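## Task

Set the grey-capped bottle upright on the wall ledge marked with a yellow label strip, and make sure every other bottle sits on the ledge that belongs to it. Each bottle's entire base must rest on its ledge, and every bottle must stay there without the robot supporting it. Finish by opening the grippers and pulling the arms away.

## Robot and tools

ROBOT. Two 6-joint arms with parallel two-finger grippers: left_arm and right_arm. The names are labels only and do not match image sides. Root links in the scene frame: left_arm at (+0.047, +0.254, 0) m, quat_wxyz (+0.999, 0, 0, +0.040); right_arm at (-0.036, -0.302, 0) m, quat_wxyz (+1.000, 0, 0, +0.012). Joint ranges in rad, base to hand: waist -2.618 to 3.054, shoulder 0.000 to 3.142, elbow 0.000 to 3.142, wrist pitch -1.571 to 1.571, wrist yaw -1.571 to 1.571, wrist roll -2.094 to 2.094. Elbows cannot quite straighten.

FRAME. One scene frame serves both arms: origin on the table surface midway between the arms, +z up, +x pointing out across the table, +y toward left_arm. On each gripper the fingers extend along its own +z and spread apart along its own y. end_effector_position is the point between the finger pads, under 1 cm behind the tips. Reported hand positions may be slightly wrong, more so when the arm reaches far.

THE ROW. Every motion command uses a row of exactly 16 numbers covering both arms, even if one arm should not move: left_arm x, y, z, qw, qx, qy, qz, opening, then right_arm in the same eight-number order. x, y, z is an absolute target for the gripper point in metres, scene frame; qw..qz is an absolute target orientation, w first. opening runs from -1 (shut) to +1 (fully open, 0.087 m). A command is refused, and nothing moves, if a target lies over 0.6 m from that arm's last reported position along any axis of its gripper. To hold orientation steady, repeat the same quaternion you chose rather than copying a drifted reported one. To park an arm, resend its last reported full pose and the desired opening every time.

execute_actions: argument actions, a list holding at most one entry; optional pictures (true/false, images included by default). Empty list: just reports the state. An action {"rows": [...], "steps": n} has 1 to 15 rows and n up to 15 (default 15), each step lasting 1/30 s; one row per step, the final row repeating if rows run out. A wait {"steps": n} with n up to 300 sends nothing and returns once n steps have passed since the previous result, your reply time included. Each step, the commanded pose is clipped to within 70 mm and 16 degrees of the measured pose; after the action the arm only reaches that last clipped pose, so check the result and send the remainder. Joint friction may leave the hand up to about 31 mm short, and tiny commands may do nothing.

move: target is one 16-number row as above (absolute poses); speed in m/s, 0.002 to 0.5, default 0.25, with rotation capped at twice that in rad/s. Both grippers travel straight lines that finish together, lasting 0.5 to 10 s; longer paths are cut at 10 s. Openings are applied when the move begins. Paths ignore obstacles and the other arm, and hands can lag, wander or overshoot speed, especially near full stretch. Faster contact hits harder, and aiming beyond a contact pushes harder.

wait: seconds, 0 to 10; nothing new is sent.
zoom_image: camera (cam_high, cam_left_wrist or cam_right_wrist) and region [x0, y0, x1, y1] in pixels of that camera's latest 896x504 image, origin top-left, at most 504 by 504.
read_manual: optional section "licences"; only returns licence text.
finished_scene: scene (1 or 2); ends and grades that scene permanently and starts the next. Answering without any tool call ends everything.

RESULTS. The state line gives each arm's gripper position and quaternion, separated by |. grip_measured is finger opening on the command scale; the last Joint positions entry is the opening in metres. HELD flags steps where your command was partly or fully withheld; a "pose unreachable" line names an arm whose command the clearance check altered or blocked. A "Hand target" line shows where the controller is currently driving each hand. A move adds a "move:" line with the outcome (done, off_target, moving, held, fault), any limits (paced: target was clipped; held: some steps blocked, after which the arm may lunge faster than speed) and each hand's distance from its target; if only one arm is named, the other finished. FAULT or OVER-TEMPERATURE FAULT lines report stops. Pictures come from cam_high, cam_left_wrist, cam_right_wrist in that order, with calibration updates listed when they change.

GRIPPING. To hold something, keep commanding an opening below grip_measured: about 0.02 lower grips firmly, less lower grips lightly. Readings may be off by about 1 mm per gripper. Pads push up to roughly 20 N; closing fast can squeeze harder or even spring the fingers open.

CAUTIONS. Never let the arms collide or press each other. Do not knock or set anything off the table. Avoid dropping, slipping, slamming or shoving bottles; occasional outside tugs or pushes may happen. Holding loads heats motors: warning at 75 °C, a 10 s stop at 90 °C, and at 100 °C the arm goes limp and falls. Simulation keeps running while you think, and time and smooth, low-effort motion count, so be brief. Before finishing, release the bottles and withdraw the grippers so each bottle stands unaided.

Each tool is called after "Request:" as a command line: name --argument value for each argument, lists and objects as JSON in quotes; but a table of rows of numbers goes row by row, as --pt "numbers of a row", without its own name.

## Session

Request:
execute_actions --actions '[]'

Scene clock: 0.00 s of 7800.00 s.
left_arm: end_effector_position=(+0.4283, +0.2813, +0.3633) grip_measured=+0.989 end_effector_quat_wxyz=(+0.710, -0.027, +0.704, +0.022) | right_arm: end_effector_position=(+0.3496, -0.2935, +0.3555) grip_measured=+0.998 end_effector_quat_wxyz=(+0.705, -0.001, +0.709, +0.013)
Joint positions: left_arm=[-0.003  1.045  1.049  0.004  0.007 -0.008  0.087] | right_arm=[-0.004  1.056  1.037  0.013 -0.     0.016  0.087]
Joint velocities: left_arm=[-0.002 -0.012 -0.007  0.022  0.007  0.022 -0.001] | right_arm=[ 0.012  0.002 -0.012 -0.022 -0.007 -0.066 -0.   ]
Hand target (left_arm): +0.428, +0.281, +0.363; +0.710, -0.027, +0.704, +0.022
Hand target (right_arm): +0.350, -0.293, +0.355; +0.705, -0.001, +0.709, +0.013

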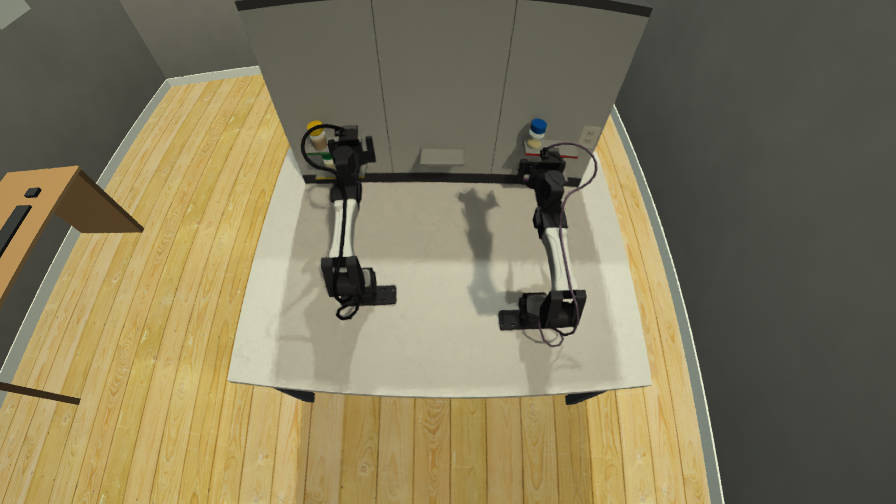

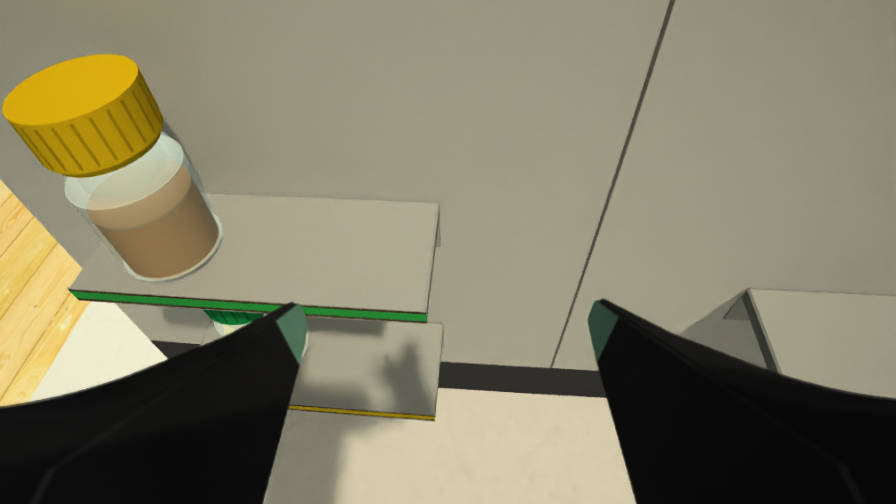

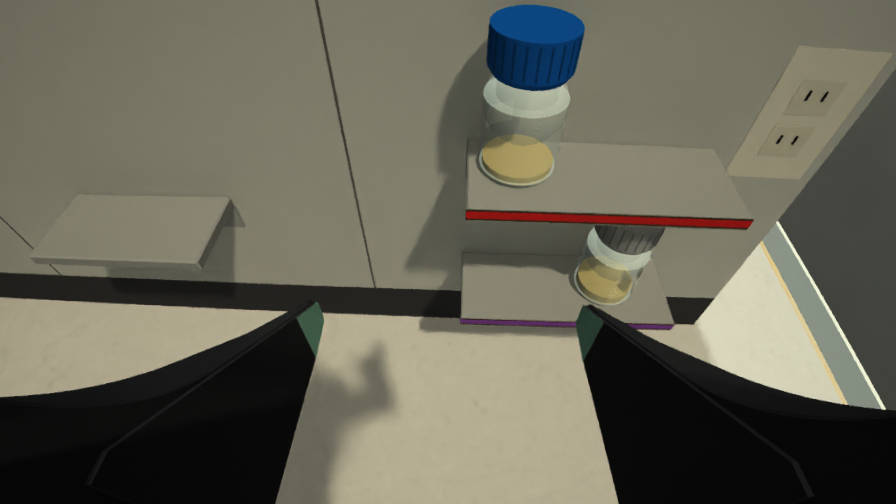

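Request:
move --target '[0.36,0.34,0.16,0.707,0,0.707,0,1,0.36,-0.448,0.16,0.707,0,0.707,0,1]'

Scene clock: 7.27 s of 7800.00 s.
left_arm: end_effector_position=(+0.3645, +0.3416, +0.1798) grip_measured=+0.989 end_effector_quat_wxyz=(+0.722, +0.011, +0.692, +0.014) | right_arm: end_effector_position=(+0.3587, -0.4465, +0.1741) grip_measured=+0.998 end_effector_quat_wxyz=(+0.715, -0.007, +0.699, -0.008)
Joint positions: left_arm=[0.47  0.958 0.226 0.782 0.547 0.01  0.087] | right_arm=[-0.607  1.487  0.525  0.988 -0.583 -0.007  0.087]
Joint velocities: left_arm=[-0.012  0.017 -0.002  0.007  0.037  0.051  0.001] | right_arm=[ 0.017  0.012 -0.007  0.007 -0.022  0.066  0.001]
Hand target (left_arm): +0.361, +0.340, +0.160; +0.707, +0.001, +0.708, +0.001
Hand target (right_arm): +0.355, -0.447, +0.161; +0.707, +0.001, +0.707, +0.001
Off the commanded pose (left_arm): 0.020 m, 3 deg.
Off the commanded pose (right_arm): 0.014 m, 2 deg.
After step 90, 2.40 s passed at rest.
move: off_target (left_arm, right_arm)
camera_calibration (this result's frames):
cam_left_wrist: T_world_to_cam=[[-0.0166035, -0.999015, -0.0411484, 0.353176], [-0.733603, 0.0401347, -0.678392, 0.396136], [0.679375, 0.0189229, -0.733547, 0.0180103], [0, 0, 0, 1]] pos_world=[0.284235, 0.336588, 0.296479]
cam_right_wrist: T_world_to_cam=[[0.0168502, -0.999362, 0.0314848, -0.457082], [-0.73694, -0.033695, -0.675118, 0.391276], [0.675748, -0.0118266, -0.737038, 0.024485], [0, 0, 0, 1]] pos_world=[0.279503, -0.443317, 0.296595]

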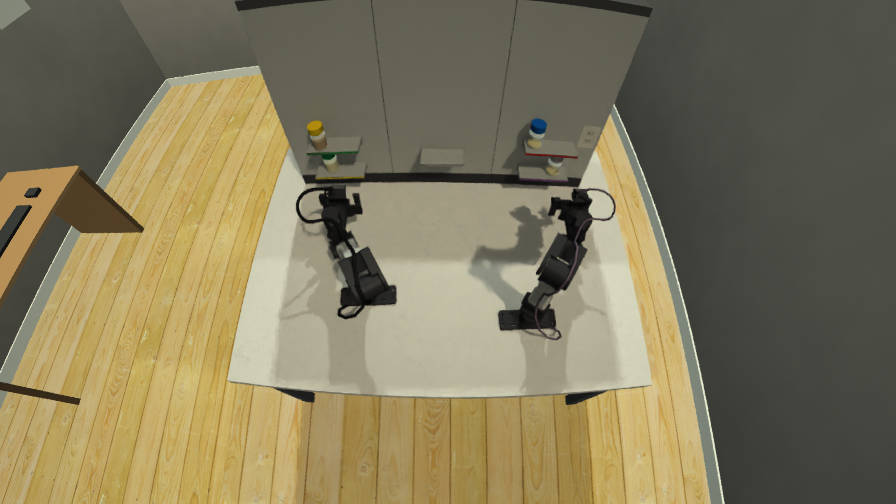

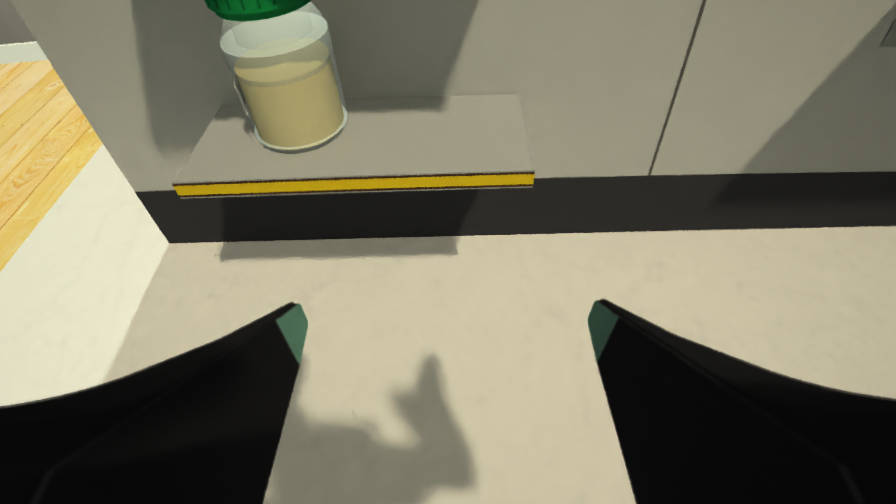

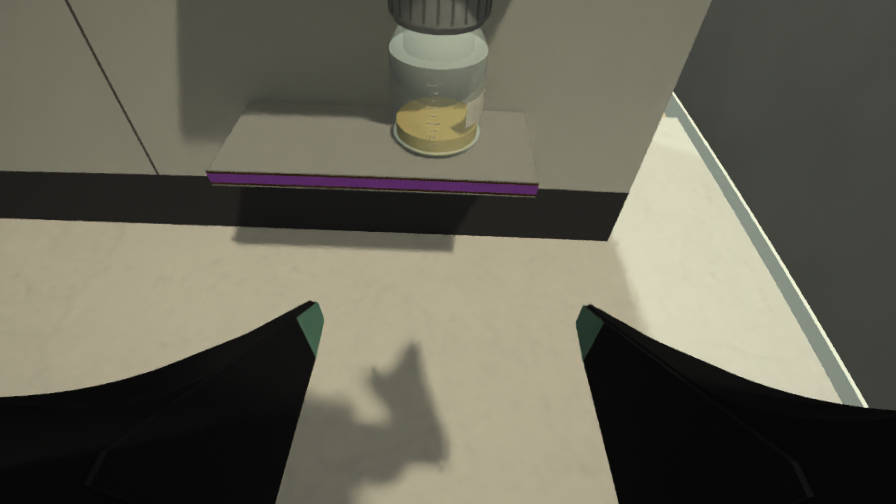

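Request:
move --target '[0.36,0.34,0.16,0.707,0,0.707,0,1,0.45,-0.436,0.15,0.707,0,0.707,0,1]' --speed 0.15

Scene clock: 12.23 s of 7800.00 s.
left_arm: end_effector_position=(+0.3646, +0.3412, +0.1803) grip_measured=+0.989 end_effector_quat_wxyz=(+0.722, +0.011, +0.691, +0.012) | right_arm: end_effector_position=(+0.4430, -0.4358, +0.1456) grip_measured=+0.998 end_effector_quat_wxyz=(+0.701, -0.001, +0.713, +0.002)
Joint positions: left_arm=[0.47  0.958 0.226 0.784 0.549 0.005 0.087] | right_arm=[-0.441  1.802  0.775  1.007 -0.422 -0.007  0.087]
Joint velocities: left_arm=[ 0.002 -0.002 -0.017 -0.022  0.007 -0.051  0.001] | right_arm=[-0.017 -0.007  0.002 -0.007  0.037 -0.022  0.   ]
Hand target (left_arm): +0.360, +0.340, +0.160; +0.707, -0.001, +0.707, -0.000
Hand target (right_arm): +0.449, -0.436, +0.149; +0.707, -0.000, +0.707, -0.001
Off the commanded pose (left_arm): 0.021 m, 3 deg.
Off the commanded pose (right_arm): 0.008 m, 1 deg.
After step 90, 0.87 s passed at rest.
move: off_target (left_arm)
camera_calibration (this result's frames):
cam_left_wrist: T_world_to_cam=[[-0.0182481, -0.999116, -0.0378747, 0.35282], [-0.732231, 0.0391486, -0.67993, 0.396652], [0.680811, 0.0153256, -0.732298, 0.0188247], [0, 0, 0, 1]] pos_world=[0.284064, 0.336691, 0.296844]
cam_right_wrist: T_world_to_cam=[[0.0221774, -0.999719, 0.00836312, -0.446117], [-0.763094, -0.0223315, -0.645901, 0.44684], [0.645907, 0.00794254, -0.763375, -0.0276778], [0, 0, 0, 1]] pos_world=[0.368752, -0.435794, 0.271217]

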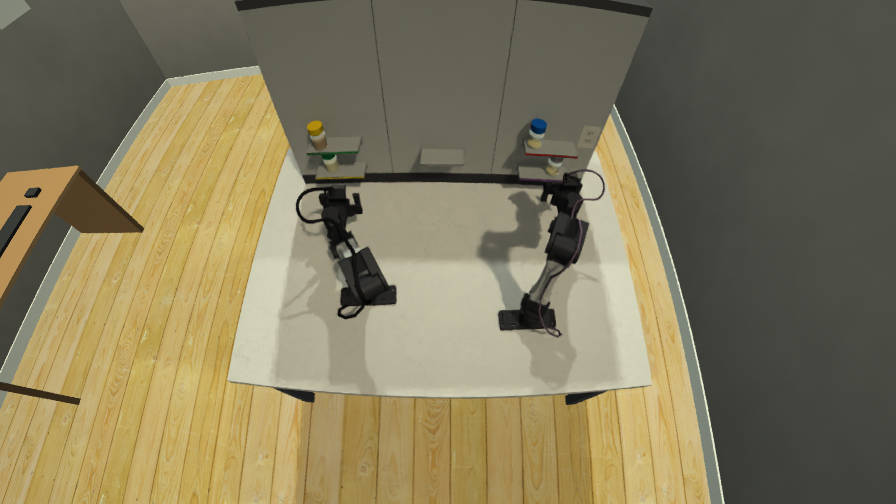

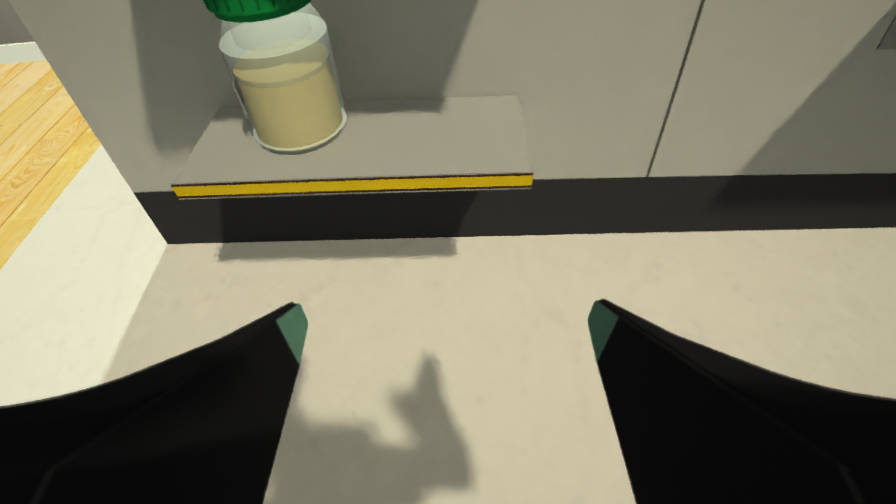

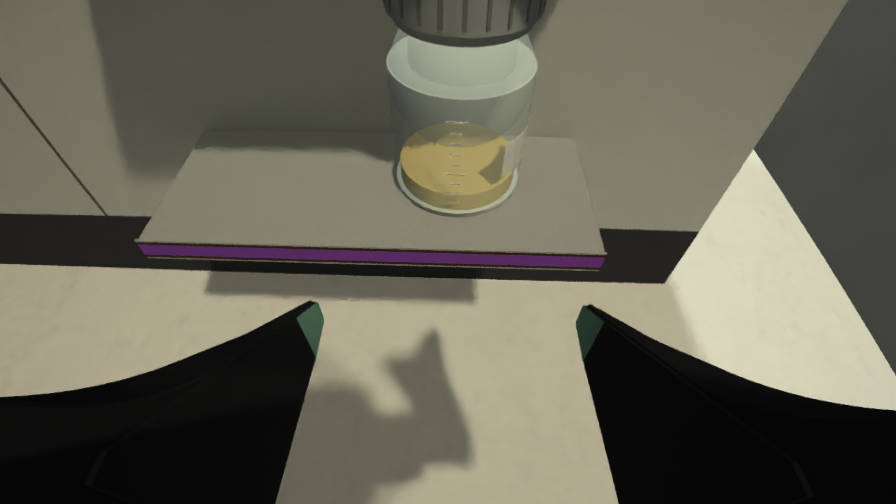

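Request:
move --target '[0.36,0.34,0.16,0.707,0,0.707,0,1,0.46,-0.44,0.172,0.707,0,0.707,0,1]' --speed 0.1

Request:
move --target '[0.36,0.34,0.16,0.707,0,0.707,0,1,0.54,-0.44,0.172,0.707,0,0.707,0,1]' --speed 0.06

Scene clock: 14.80 s of 7800.00 s.
left_arm: end_effector_position=(+0.3646, +0.3412, +0.1805) grip_measured=+0.989 end_effector_quat_wxyz=(+0.723, +0.011, +0.691, +0.012) | right_arm: end_effector_position=(+0.4568, -0.4424, +0.1649) grip_measured=+0.998 end_effector_quat_wxyz=(+0.706, -0.002, +0.708, -0.001)
Joint positions: left_arm=[0.47  0.958 0.226 0.785 0.549 0.005 0.087] | right_arm=[-0.441  1.802  0.859  0.939 -0.42  -0.007  0.087]
Joint velocities: left_arm=[ 0.007 -0.002 -0.007  0.051 -0.051  0.007 -0.001] | right_arm=[-0.002  0.007  0.012  0.007 -0.037 -0.051  0.001]
Hand target (left_arm): +0.360, +0.340, +0.160; +0.707, -0.000, +0.707, +0.000
Hand target (right_arm): +0.460, -0.440, +0.172; +0.707, -0.000, +0.707, +0.000
Off the commanded pose (left_arm): 0.021 m, 3 deg.
Off the commanded pose (right_arm): 0.008 m, 0 deg.
move: off_target (left_arm)
camera_calibration (this result's frames):
cam_left_wrist: T_world_to_cam=[[-0.0182233, -0.999101, -0.0382853, 0.352898], [-0.731789, 0.03942, -0.68039, 0.396613], [0.681287, 0.0156178, -0.731849, 0.0185831], [0, 0, 0, 1]] pos_world=[0.284007, 0.336656, 0.296962]
cam_right_wrist: T_world_to_cam=[[0.0193356, -0.999698, 0.0151982, -0.452983], [-0.753627, -0.0245621, -0.656843, 0.466154], [0.657017, 0.00124664, -0.753874, -0.0313819], [0, 0, 0, 1]] pos_world=[0.380684, -0.441357, 0.289416]

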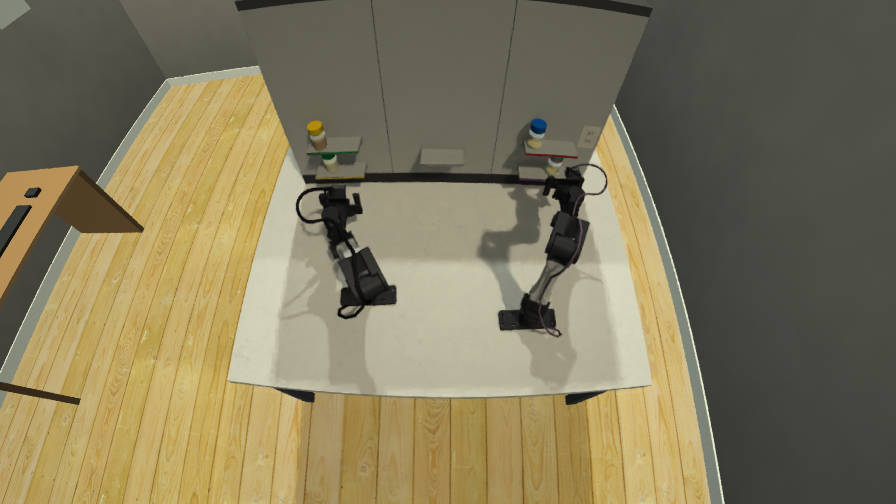

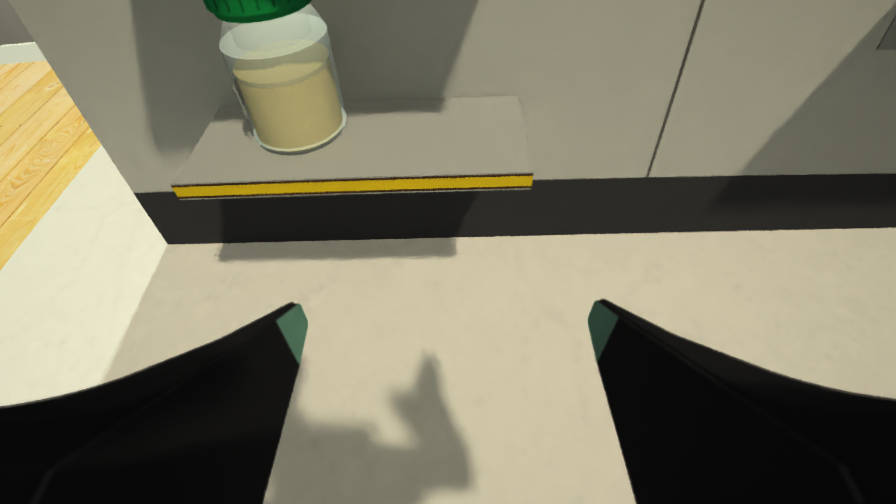

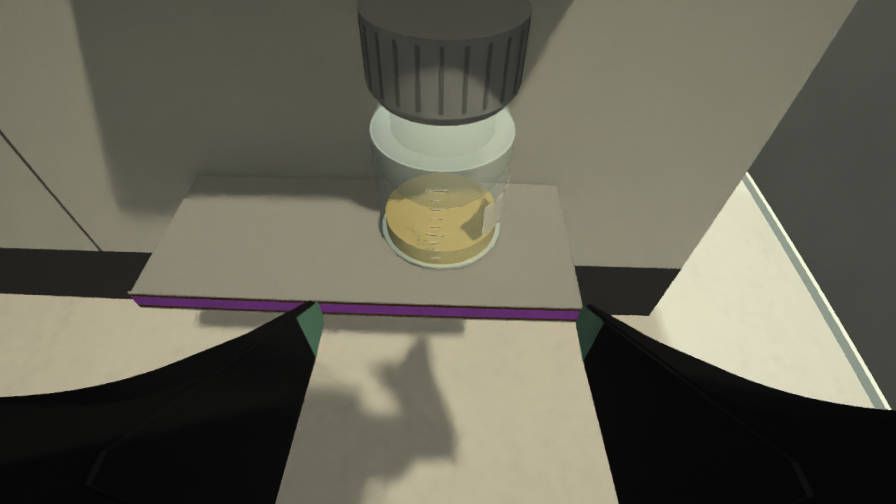

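Scene clock: 16.53 s of 7800.00 s.
left_arm: end_effector_position=(+0.3646, +0.3412, +0.1807) grip_measured=+0.989 end_effector_quat_wxyz=(+0.723, +0.011, +0.691, +0.013) | right_arm: end_effector_position=(+0.5347, -0.4426, +0.1794) grip_measured=+0.998 end_effector_quat_wxyz=(+0.715, -0.006, +0.699, -0.004)
Joint positions: left_arm=[0.47  0.958 0.226 0.786 0.549 0.005 0.087] | right_arm=[-0.367  2.012  1.197  0.838 -0.346 -0.007  0.087]
Joint velocities: left_arm=[-0.002  0.012  0.002  0.037  0.022 -0.022  0.   ] | right_arm=[ 0.017 -0.002 -0.012 -0.037  0.051  0.022  0.001]
Hand target (left_arm): +0.360, +0.340, +0.160; +0.707, -0.000, +0.707, +0.000
Hand target (right_arm): +0.540, -0.440, +0.171; +0.707, -0.000, +0.707, -0.000
Off the commanded pose (left_arm): 0.021 m, 3 deg.
Off the commanded pose (right_arm): 0.009 m, 2 deg.
move: off_target (left_arm)
camera_calibration (this result's frames):
cam_left_wrist: T_world_to_cam=[[-0.0181857, -0.999078, -0.0389011, 0.353016], [-0.731125, 0.0398275, -0.68108, 0.396552], [0.682001, 0.0160557, -0.731175, 0.0182207], [0, 0, 0, 1]] pos_world=[0.283923, 0.336604, 0.297139]
cam_right_wrist: T_world_to_cam=[[0.0195745, -0.999491, 0.0252065, -0.456755], [-0.736443, -0.0314653, -0.675768, 0.525545], [0.676217, -0.00533528, -0.736683, -0.0879502], [0, 0, 0, 1]] pos_world=[0.455448, -0.440456, 0.301868]

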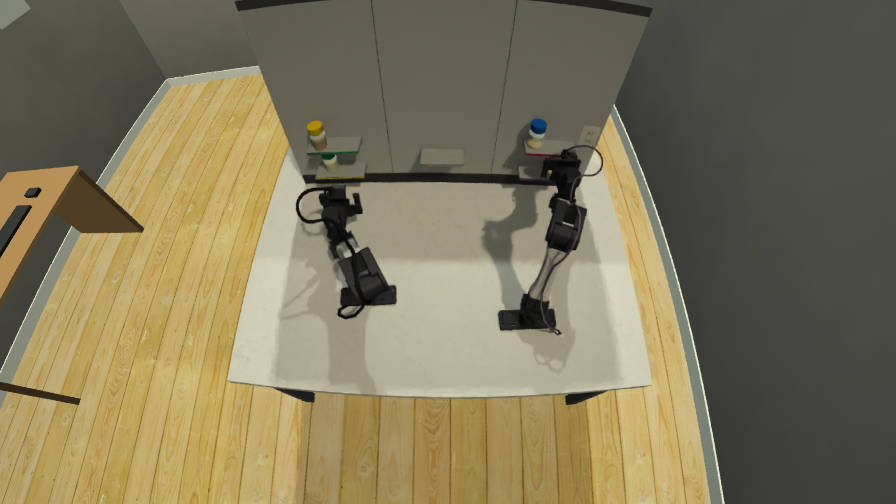

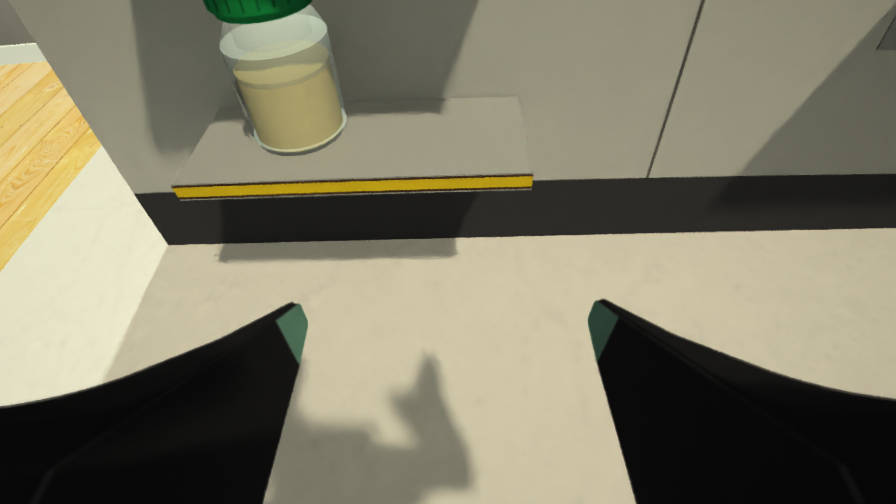

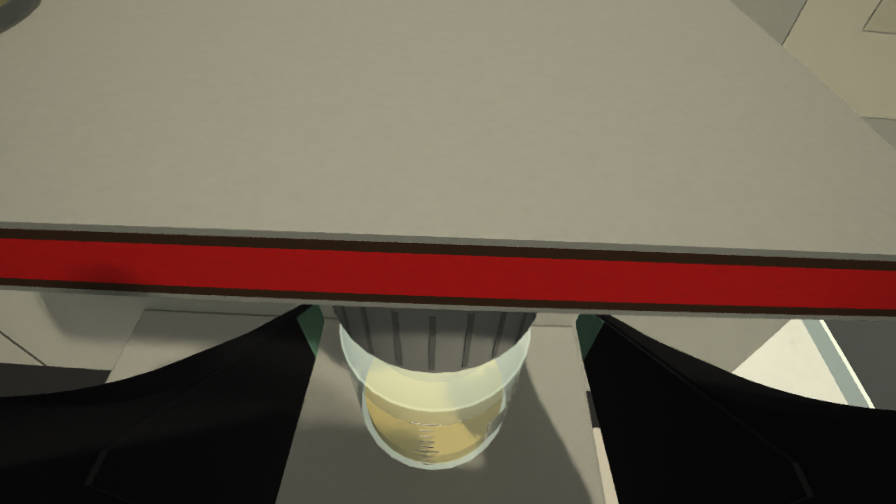

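Request:
move --target '[0.36,0.34,0.16,0.707,0,0.707,0,1,0.542,-0.44,0.155,0.707,0,0.707,0,1]' --speed 0.04

Request:
move --target '[0.36,0.34,0.16,0.707,0,0.707,0,1,0.542,-0.44,0.155,0.707,0,0.707,0,0.2]'

Scene clock: 18.57 s of 7800.00 s.
left_arm: end_effector_position=(+0.3646, +0.3412, +0.1808) grip_measured=+0.989 end_effector_quat_wxyz=(+0.723, +0.011, +0.690, +0.013) | right_arm: end_effector_position=(+0.5373, -0.4442, +0.1584) grip_measured=+0.998 end_effector_quat_wxyz=(+0.705, -0.001, +0.710, -0.002)
Joint positions: left_arm=[0.47  0.958 0.226 0.786 0.549 0.005 0.087] | right_arm=[-0.367  2.053  1.198  0.848 -0.342 -0.007  0.087]
Joint velocities: left_arm=[-0.007  0.002  0.017 -0.022 -0.007  0.022 -0.001] | right_arm=[-0.012 -0.002 -0.012 -0.007 -0.007 -0.022  0.   ]
Hand target (left_arm): +0.360, +0.340, +0.160; +0.707, -0.001, +0.707, -0.000
Hand target (right_arm): +0.541, -0.440, +0.155; +0.707, +0.000, +0.707, -0.000
Off the commanded pose (left_arm): 0.021 m, 3 deg.
Off the commanded pose (right_arm): 0.007 m, 0 deg.
move: off_target (left_arm)
camera_calibration (this result's frames):
cam_left_wrist: T_world_to_cam=[[-0.018173, -0.99907, -0.0391064, 0.353055], [-0.730904, 0.0399635, -0.68131, 0.396532], [0.682239, 0.0162016, -0.73095, 0.0180999], [0, 0, 0, 1]] pos_world=[0.283894, 0.336587, 0.297198]
cam_right_wrist: T_world_to_cam=[[0.0167213, -0.99976, 0.0141205, -0.454641], [-0.756115, -0.0218843, -0.654072, 0.524619], [0.654225, 0.000260198, -0.7563, -0.0877741], [0, 0, 0, 1]] pos_world=[0.461699, -0.443028, 0.283175]

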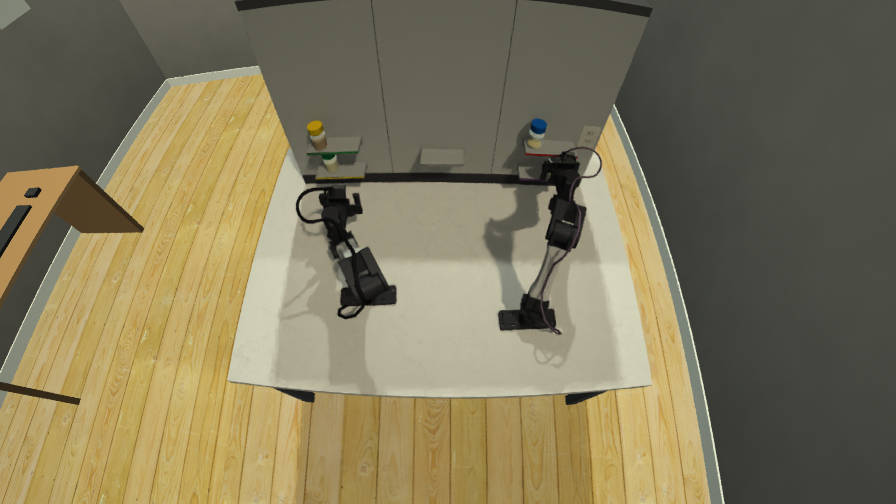

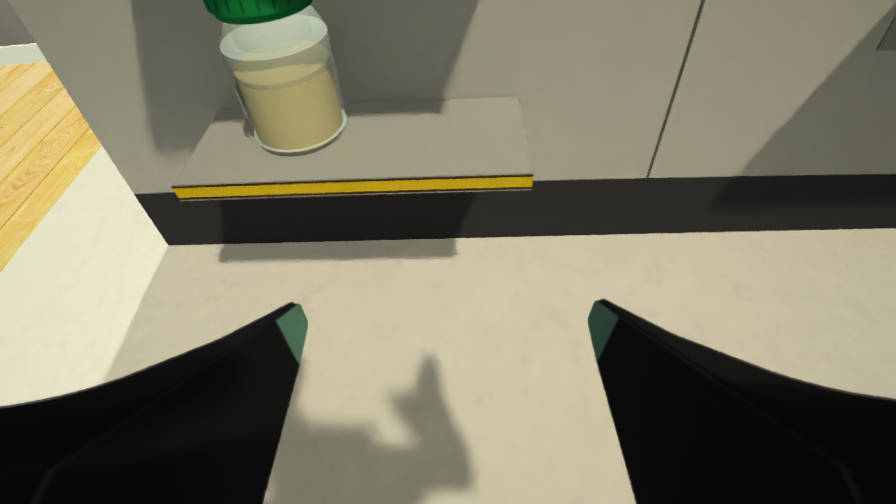

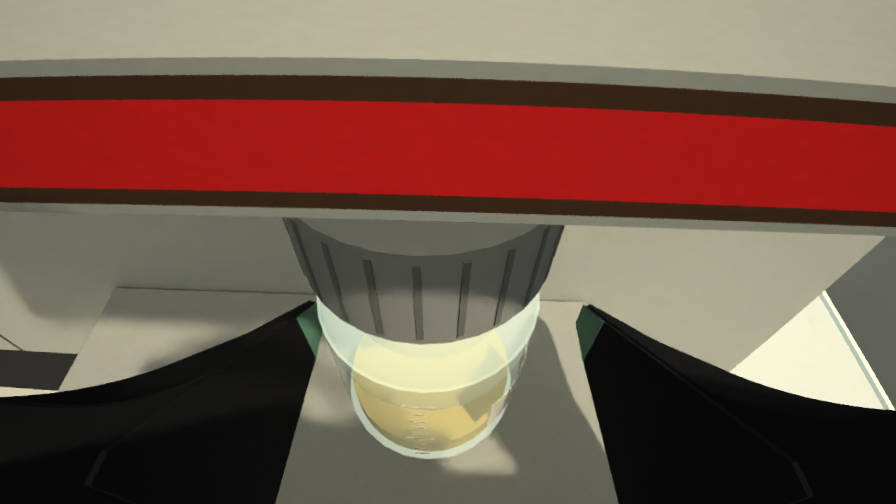

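Scene clock: 19.27 s of 7800.00 s.
left_arm: end_effector_position=(+0.3647, +0.3412, +0.1810) grip_measured=+0.989 end_effector_quat_wxyz=(+0.723, +0.011, +0.690, +0.013) | right_arm: end_effector_position=(+0.5374, -0.4437, +0.1584) grip_measured=+0.272 end_effector_quat_wxyz=(+0.705, -0.001, +0.710, -0.001)
Joint positions: left_arm=[0.47  0.958 0.226 0.787 0.549 0.005 0.087] | right_arm=[-0.366  2.053  1.198  0.848 -0.343 -0.006  0.056]
Joint velocities: left_arm=[ 0.012 -0.002  0.007 -0.037  0.007  0.037 -0.001] | right_arm=[-0.007 -0.007  0.007  0.022 -0.051  0.037  0.   ]
Hand target (left_arm): +0.360, +0.340, +0.160; +0.707, -0.000, +0.707, +0.000
Hand target (right_arm): +0.542, -0.440, +0.155; +0.707, -0.000, +0.707, +0.000
Off the commanded pose (left_arm): 0.022 m, 3 deg.
Off the commanded pose (right_arm): 0.007 m, 0 deg.
move: off_target (left_arm)
camera_calibration (this result's frames):
cam_left_wrist: T_world_to_cam=[[-0.0181474, -0.999054, -0.0395169, 0.353134], [-0.73046, 0.0402354, -0.681769, 0.396492], [0.682714, 0.0164932, -0.7305, 0.0178583], [0, 0, 0, 1]] pos_world=[0.283838, 0.336552, 0.297316]
cam_right_wrist: T_world_to_cam=[[0.0182386, -0.99975, 0.0129683, -0.454803], [-0.75608, -0.022278, -0.6541, 0.524482], [0.654225, 0.0021248, -0.756297, -0.0869833], [0, 0, 0, 1]] pos_world=[0.461752, -0.44282, 0.283176]

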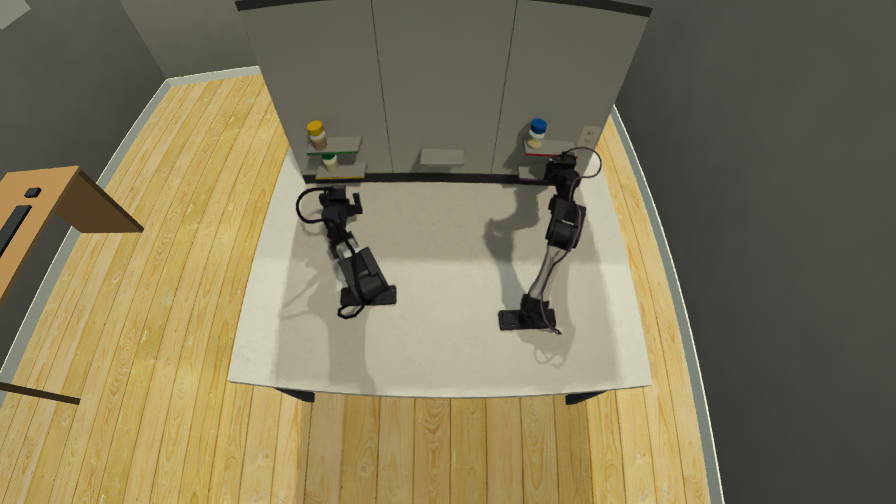

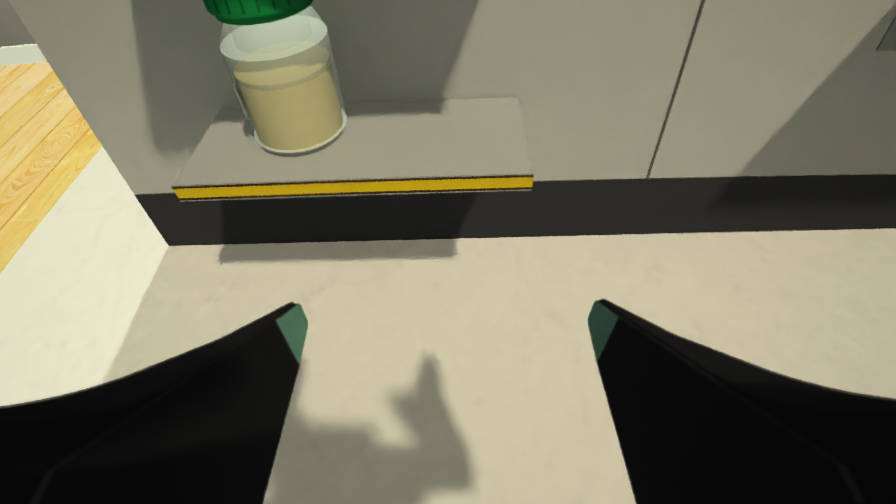

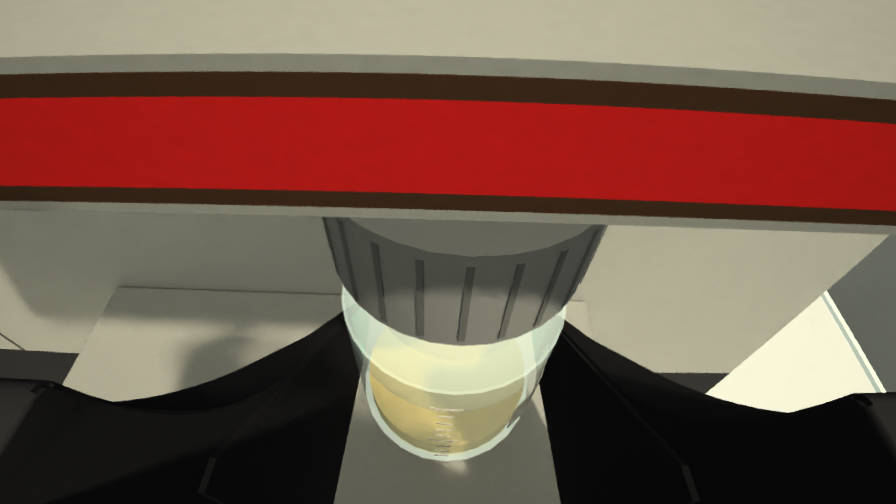

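Request:
move --target '[0.36,0.34,0.16,0.707,0,0.707,0,1,0.54,-0.44,0.176,0.707,0,0.707,0,0.2]' --speed 0.04

Scene clock: 21.10 s of 7800.00 s.
left_arm: end_effector_position=(+0.3647, +0.3413, +0.1812) grip_measured=+0.989 end_effector_quat_wxyz=(+0.724, +0.012, +0.690, +0.013) | right_arm: end_effector_position=(+0.5356, -0.4432, +0.1584) grip_measured=+0.272 end_effector_quat_wxyz=(+0.699, +0.001, +0.715, +0.001)
Joint positions: left_arm=[0.47  0.958 0.226 0.788 0.549 0.005 0.087] | right_arm=[-0.366  2.041  1.198  0.819 -0.343 -0.006  0.056]
Joint velocities: left_arm=[-0.032  0.012 -0.002 -0.051  0.022 -0.037  0.001] | right_arm=[-0.017 -0.012 -0.017 -0.037 -0.022  0.051 -0.001]
Hand target (left_arm): +0.360, +0.340, +0.161; +0.707, -0.000, +0.707, +0.000
Hand target (right_arm): +0.540, -0.440, +0.176; +0.707, -0.000, +0.707, +0.000
Off the commanded pose (left_arm): 0.022 m, 3 deg.
Off the commanded pose (right_arm): 0.018 m, 1 deg.
move: off_target (left_arm, right_arm)
camera_calibration (this result's frames):
cam_left_wrist: T_world_to_cam=[[-0.0181216, -0.999038, -0.0399274, 0.353212], [-0.730017, 0.0405076, -0.682227, 0.396451], [0.683189, 0.0167846, -0.730049, 0.0176167], [0, 0, 0, 1]] pos_world=[0.283781, 0.336518, 0.297434]
cam_right_wrist: T_world_to_cam=[[0.0176342, -0.99982, 0.00705388, -0.453048], [-0.766344, -0.018047, -0.642177, 0.528646], [0.642189, 0.0059186, -0.766524, -0.0760897], [0, 0, 0, 1]] pos_world=[0.461977, -0.442976, 0.284355]

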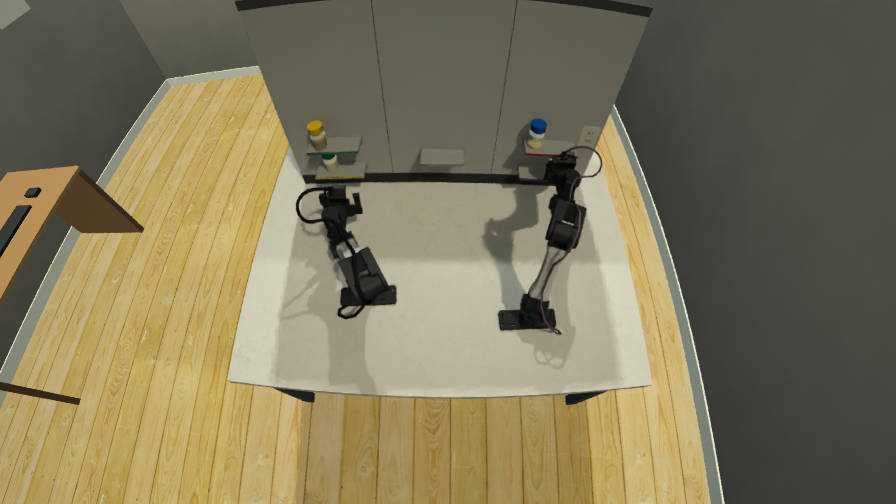

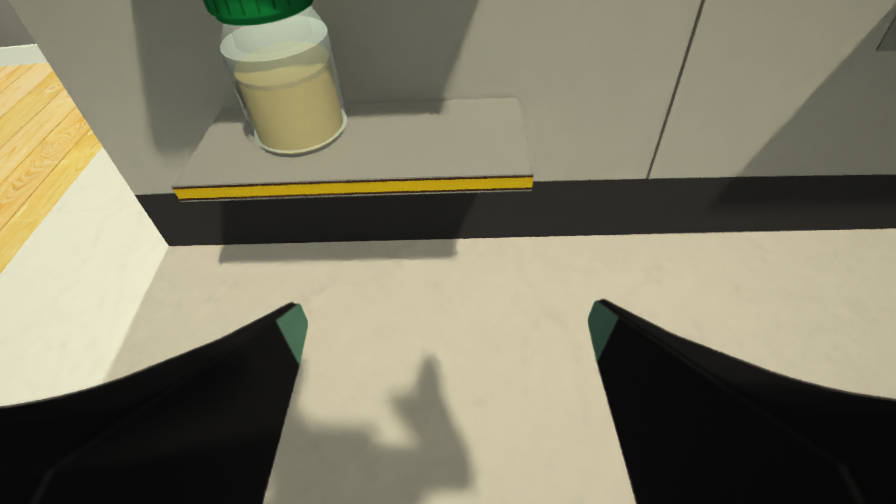

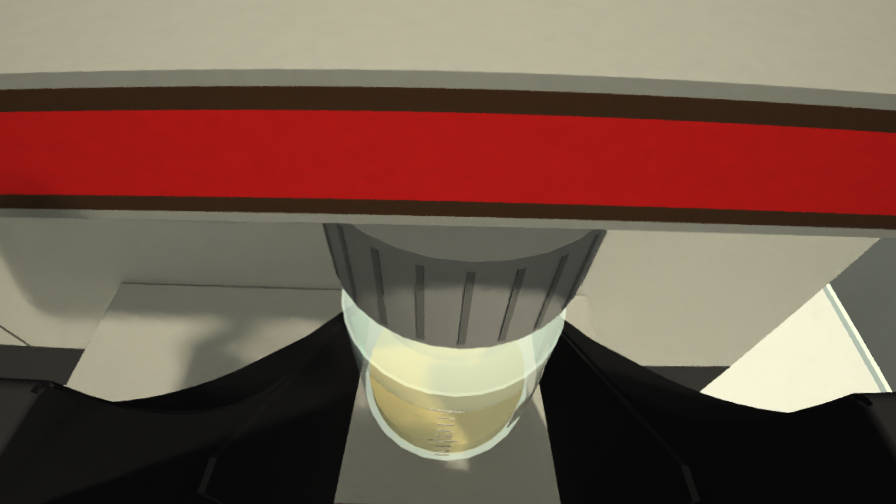

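Request:
move --target '[0.36,0.34,0.16,0.707,0,0.707,0,1,0.525,-0.44,0.188,0.707,0,0.707,0,0.2]' --speed 0.04

Scene clock: 23.17 s of 7800.00 s.
left_arm: end_effector_position=(+0.3647, +0.3413, +0.1813) grip_measured=+0.989 end_effector_quat_wxyz=(+0.724, +0.012, +0.690, +0.013) | right_arm: end_effector_position=(+0.5298, -0.4411, +0.1779) grip_measured=+0.272 end_effector_quat_wxyz=(+0.699, +0.001, +0.715, +0.001)
Joint positions: left_arm=[0.47  0.958 0.226 0.788 0.549 0.005 0.087] | right_arm=[-0.366  1.981  1.198  0.758 -0.343 -0.006  0.056]
Joint velocities: left_arm=[ 0.017 -0.022 -0.017  0.022 -0.022 -0.022  0.002] | right_arm=[-0.007 -0.017 -0.032 -0.066  0.022  0.007 -0.001]
Hand target (left_arm): +0.360, +0.340, +0.160; +0.707, -0.001, +0.707, -0.000
Hand target (right_arm): +0.526, -0.440, +0.188; +0.707, -0.000, +0.707, +0.000
Off the commanded pose (left_arm): 0.022 m, 3 deg.
Off the commanded pose (right_arm): 0.011 m, 1 deg.
move: off_target (left_arm, right_arm)
camera_calibration (this result's frames):
cam_left_wrist: T_world_to_cam=[[-0.0181086, -0.99903, -0.0401327, 0.353251], [-0.729795, 0.0406438, -0.682457, 0.396431], [0.683426, 0.0169303, -0.729823, 0.0174959], [0, 0, 0, 1]] pos_world=[0.283753, 0.3365, 0.297493]
cam_right_wrist: T_world_to_cam=[[0.0176342, -0.99982, 0.00705388, -0.451014], [-0.766344, -0.018047, -0.642177, 0.536795], [0.642189, 0.0059186, -0.766524, -0.0573923], [0, 0, 0, 1]] pos_world=[0.456179, -0.440906, 0.303906]

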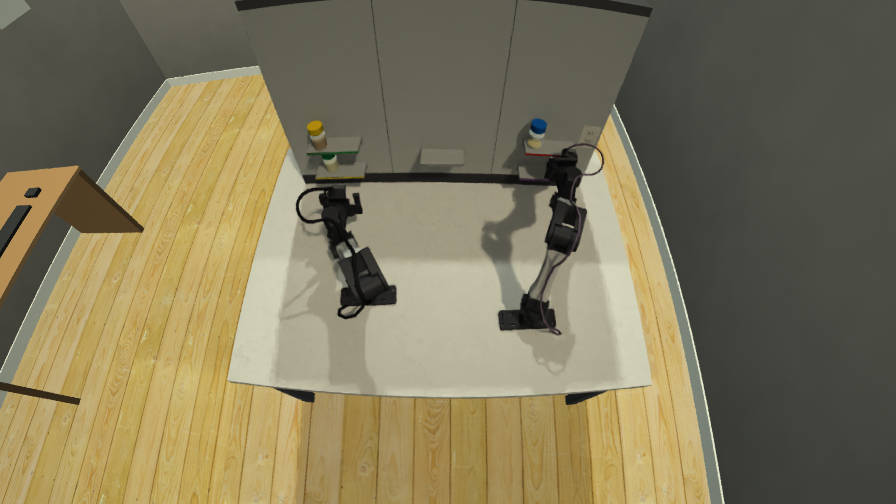

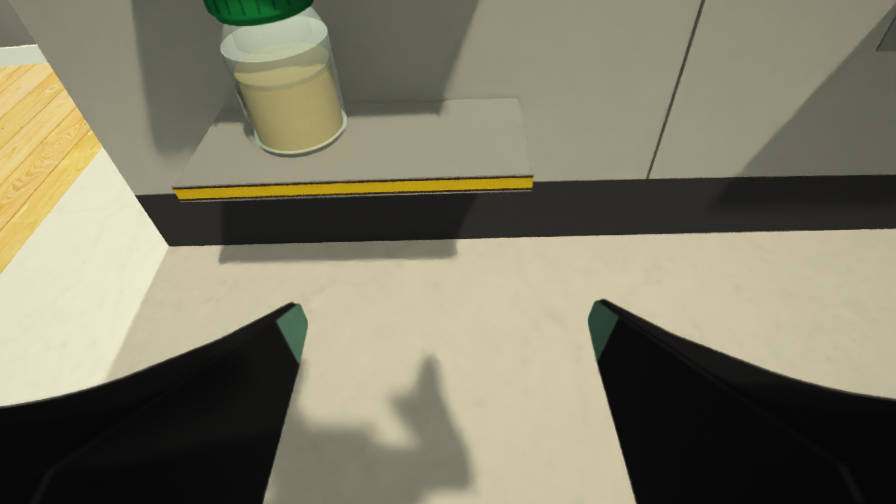

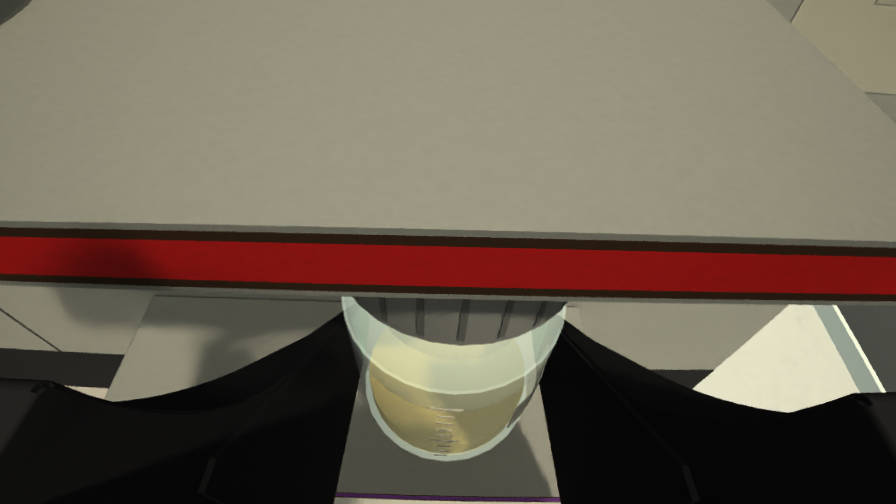

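Request:
move --target '[0.36,0.34,0.16,0.707,0,0.707,0,1,0.43,-0.44,0.172,0.707,0,0.707,0,0.2]' --speed 0.06

Scene clock: 25.87 s of 7800.00 s.
left_arm: end_effector_position=(+0.3647, +0.3413, +0.1814) grip_measured=+0.989 end_effector_quat_wxyz=(+0.724, +0.012, +0.690, +0.013) | right_arm: end_effector_position=(+0.4321, -0.4377, +0.1522) grip_measured=+0.269 end_effector_quat_wxyz=(+0.682, +0.010, +0.731, +0.008)
Joint positions: left_arm=[0.47  0.958 0.226 0.789 0.549 0.005 0.087] | right_arm=[-0.457  1.721  0.778  0.867 -0.43  -0.006  0.055]
Joint velocities: left_arm=[ 0.002 -0.017 -0.012 -0.022 -0.051  0.051 -0.   ] | right_arm=[-0.002  0.012  0.007  0.051  0.022  0.051 -0.   ]
Hand target (left_arm): +0.360, +0.340, +0.160; +0.707, -0.001, +0.707, -0.000
Hand target (right_arm): +0.430, -0.439, +0.173; +0.706, -0.000, +0.708, +0.000
Off the commanded pose (left_arm): 0.022 m, 3 deg.
Off the commanded pose (right_arm): 0.020 m, 4 deg.
move: off_target (left_arm, right_arm)
camera_calibration (this result's frames):
cam_left_wrist: T_world_to_cam=[[-0.0180824, -0.999014, -0.0405431, 0.35333], [-0.729351, 0.0409162, -0.682915, 0.39639], [0.6839, 0.0172215, -0.729372, 0.0172543], [0, 0, 0, 1]] pos_world=[0.283696, 0.336465, 0.29761]
cam_right_wrist: T_world_to_cam=[[0.0142898, -0.999754, -0.0169815, -0.440528], [-0.795291, -0.00107018, -0.606227, 0.459915], [0.60606, 0.0221681, -0.79511, 0.0126612], [0, 0, 0, 1]] pos_world=[0.364388, -0.440208, 0.281399]

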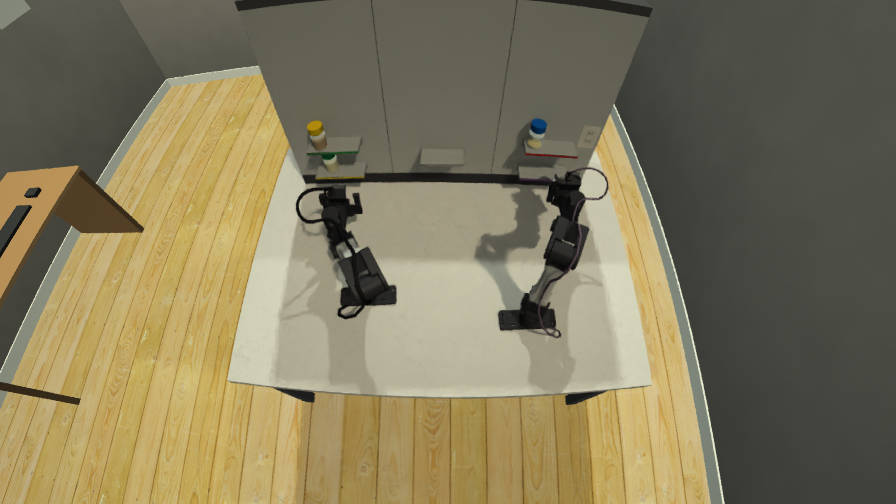

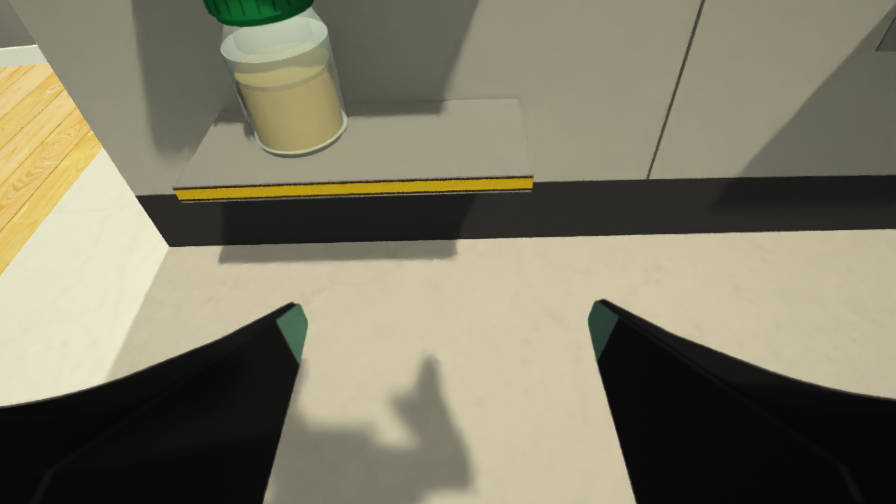

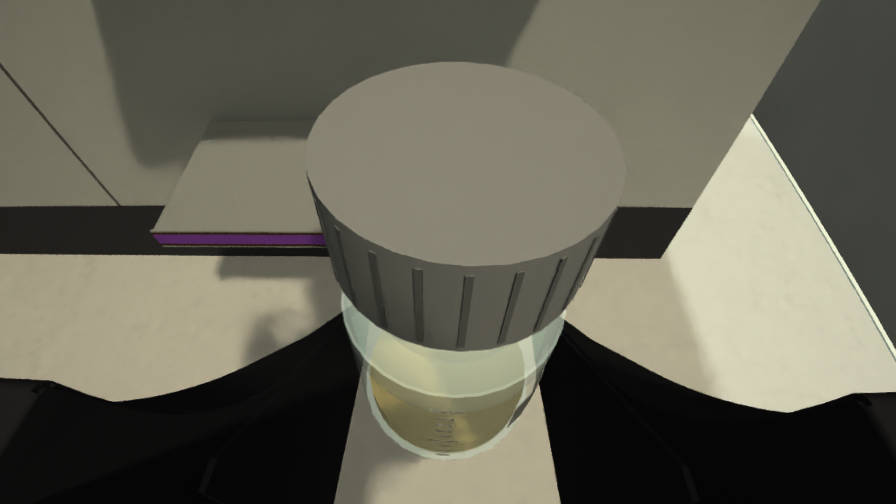

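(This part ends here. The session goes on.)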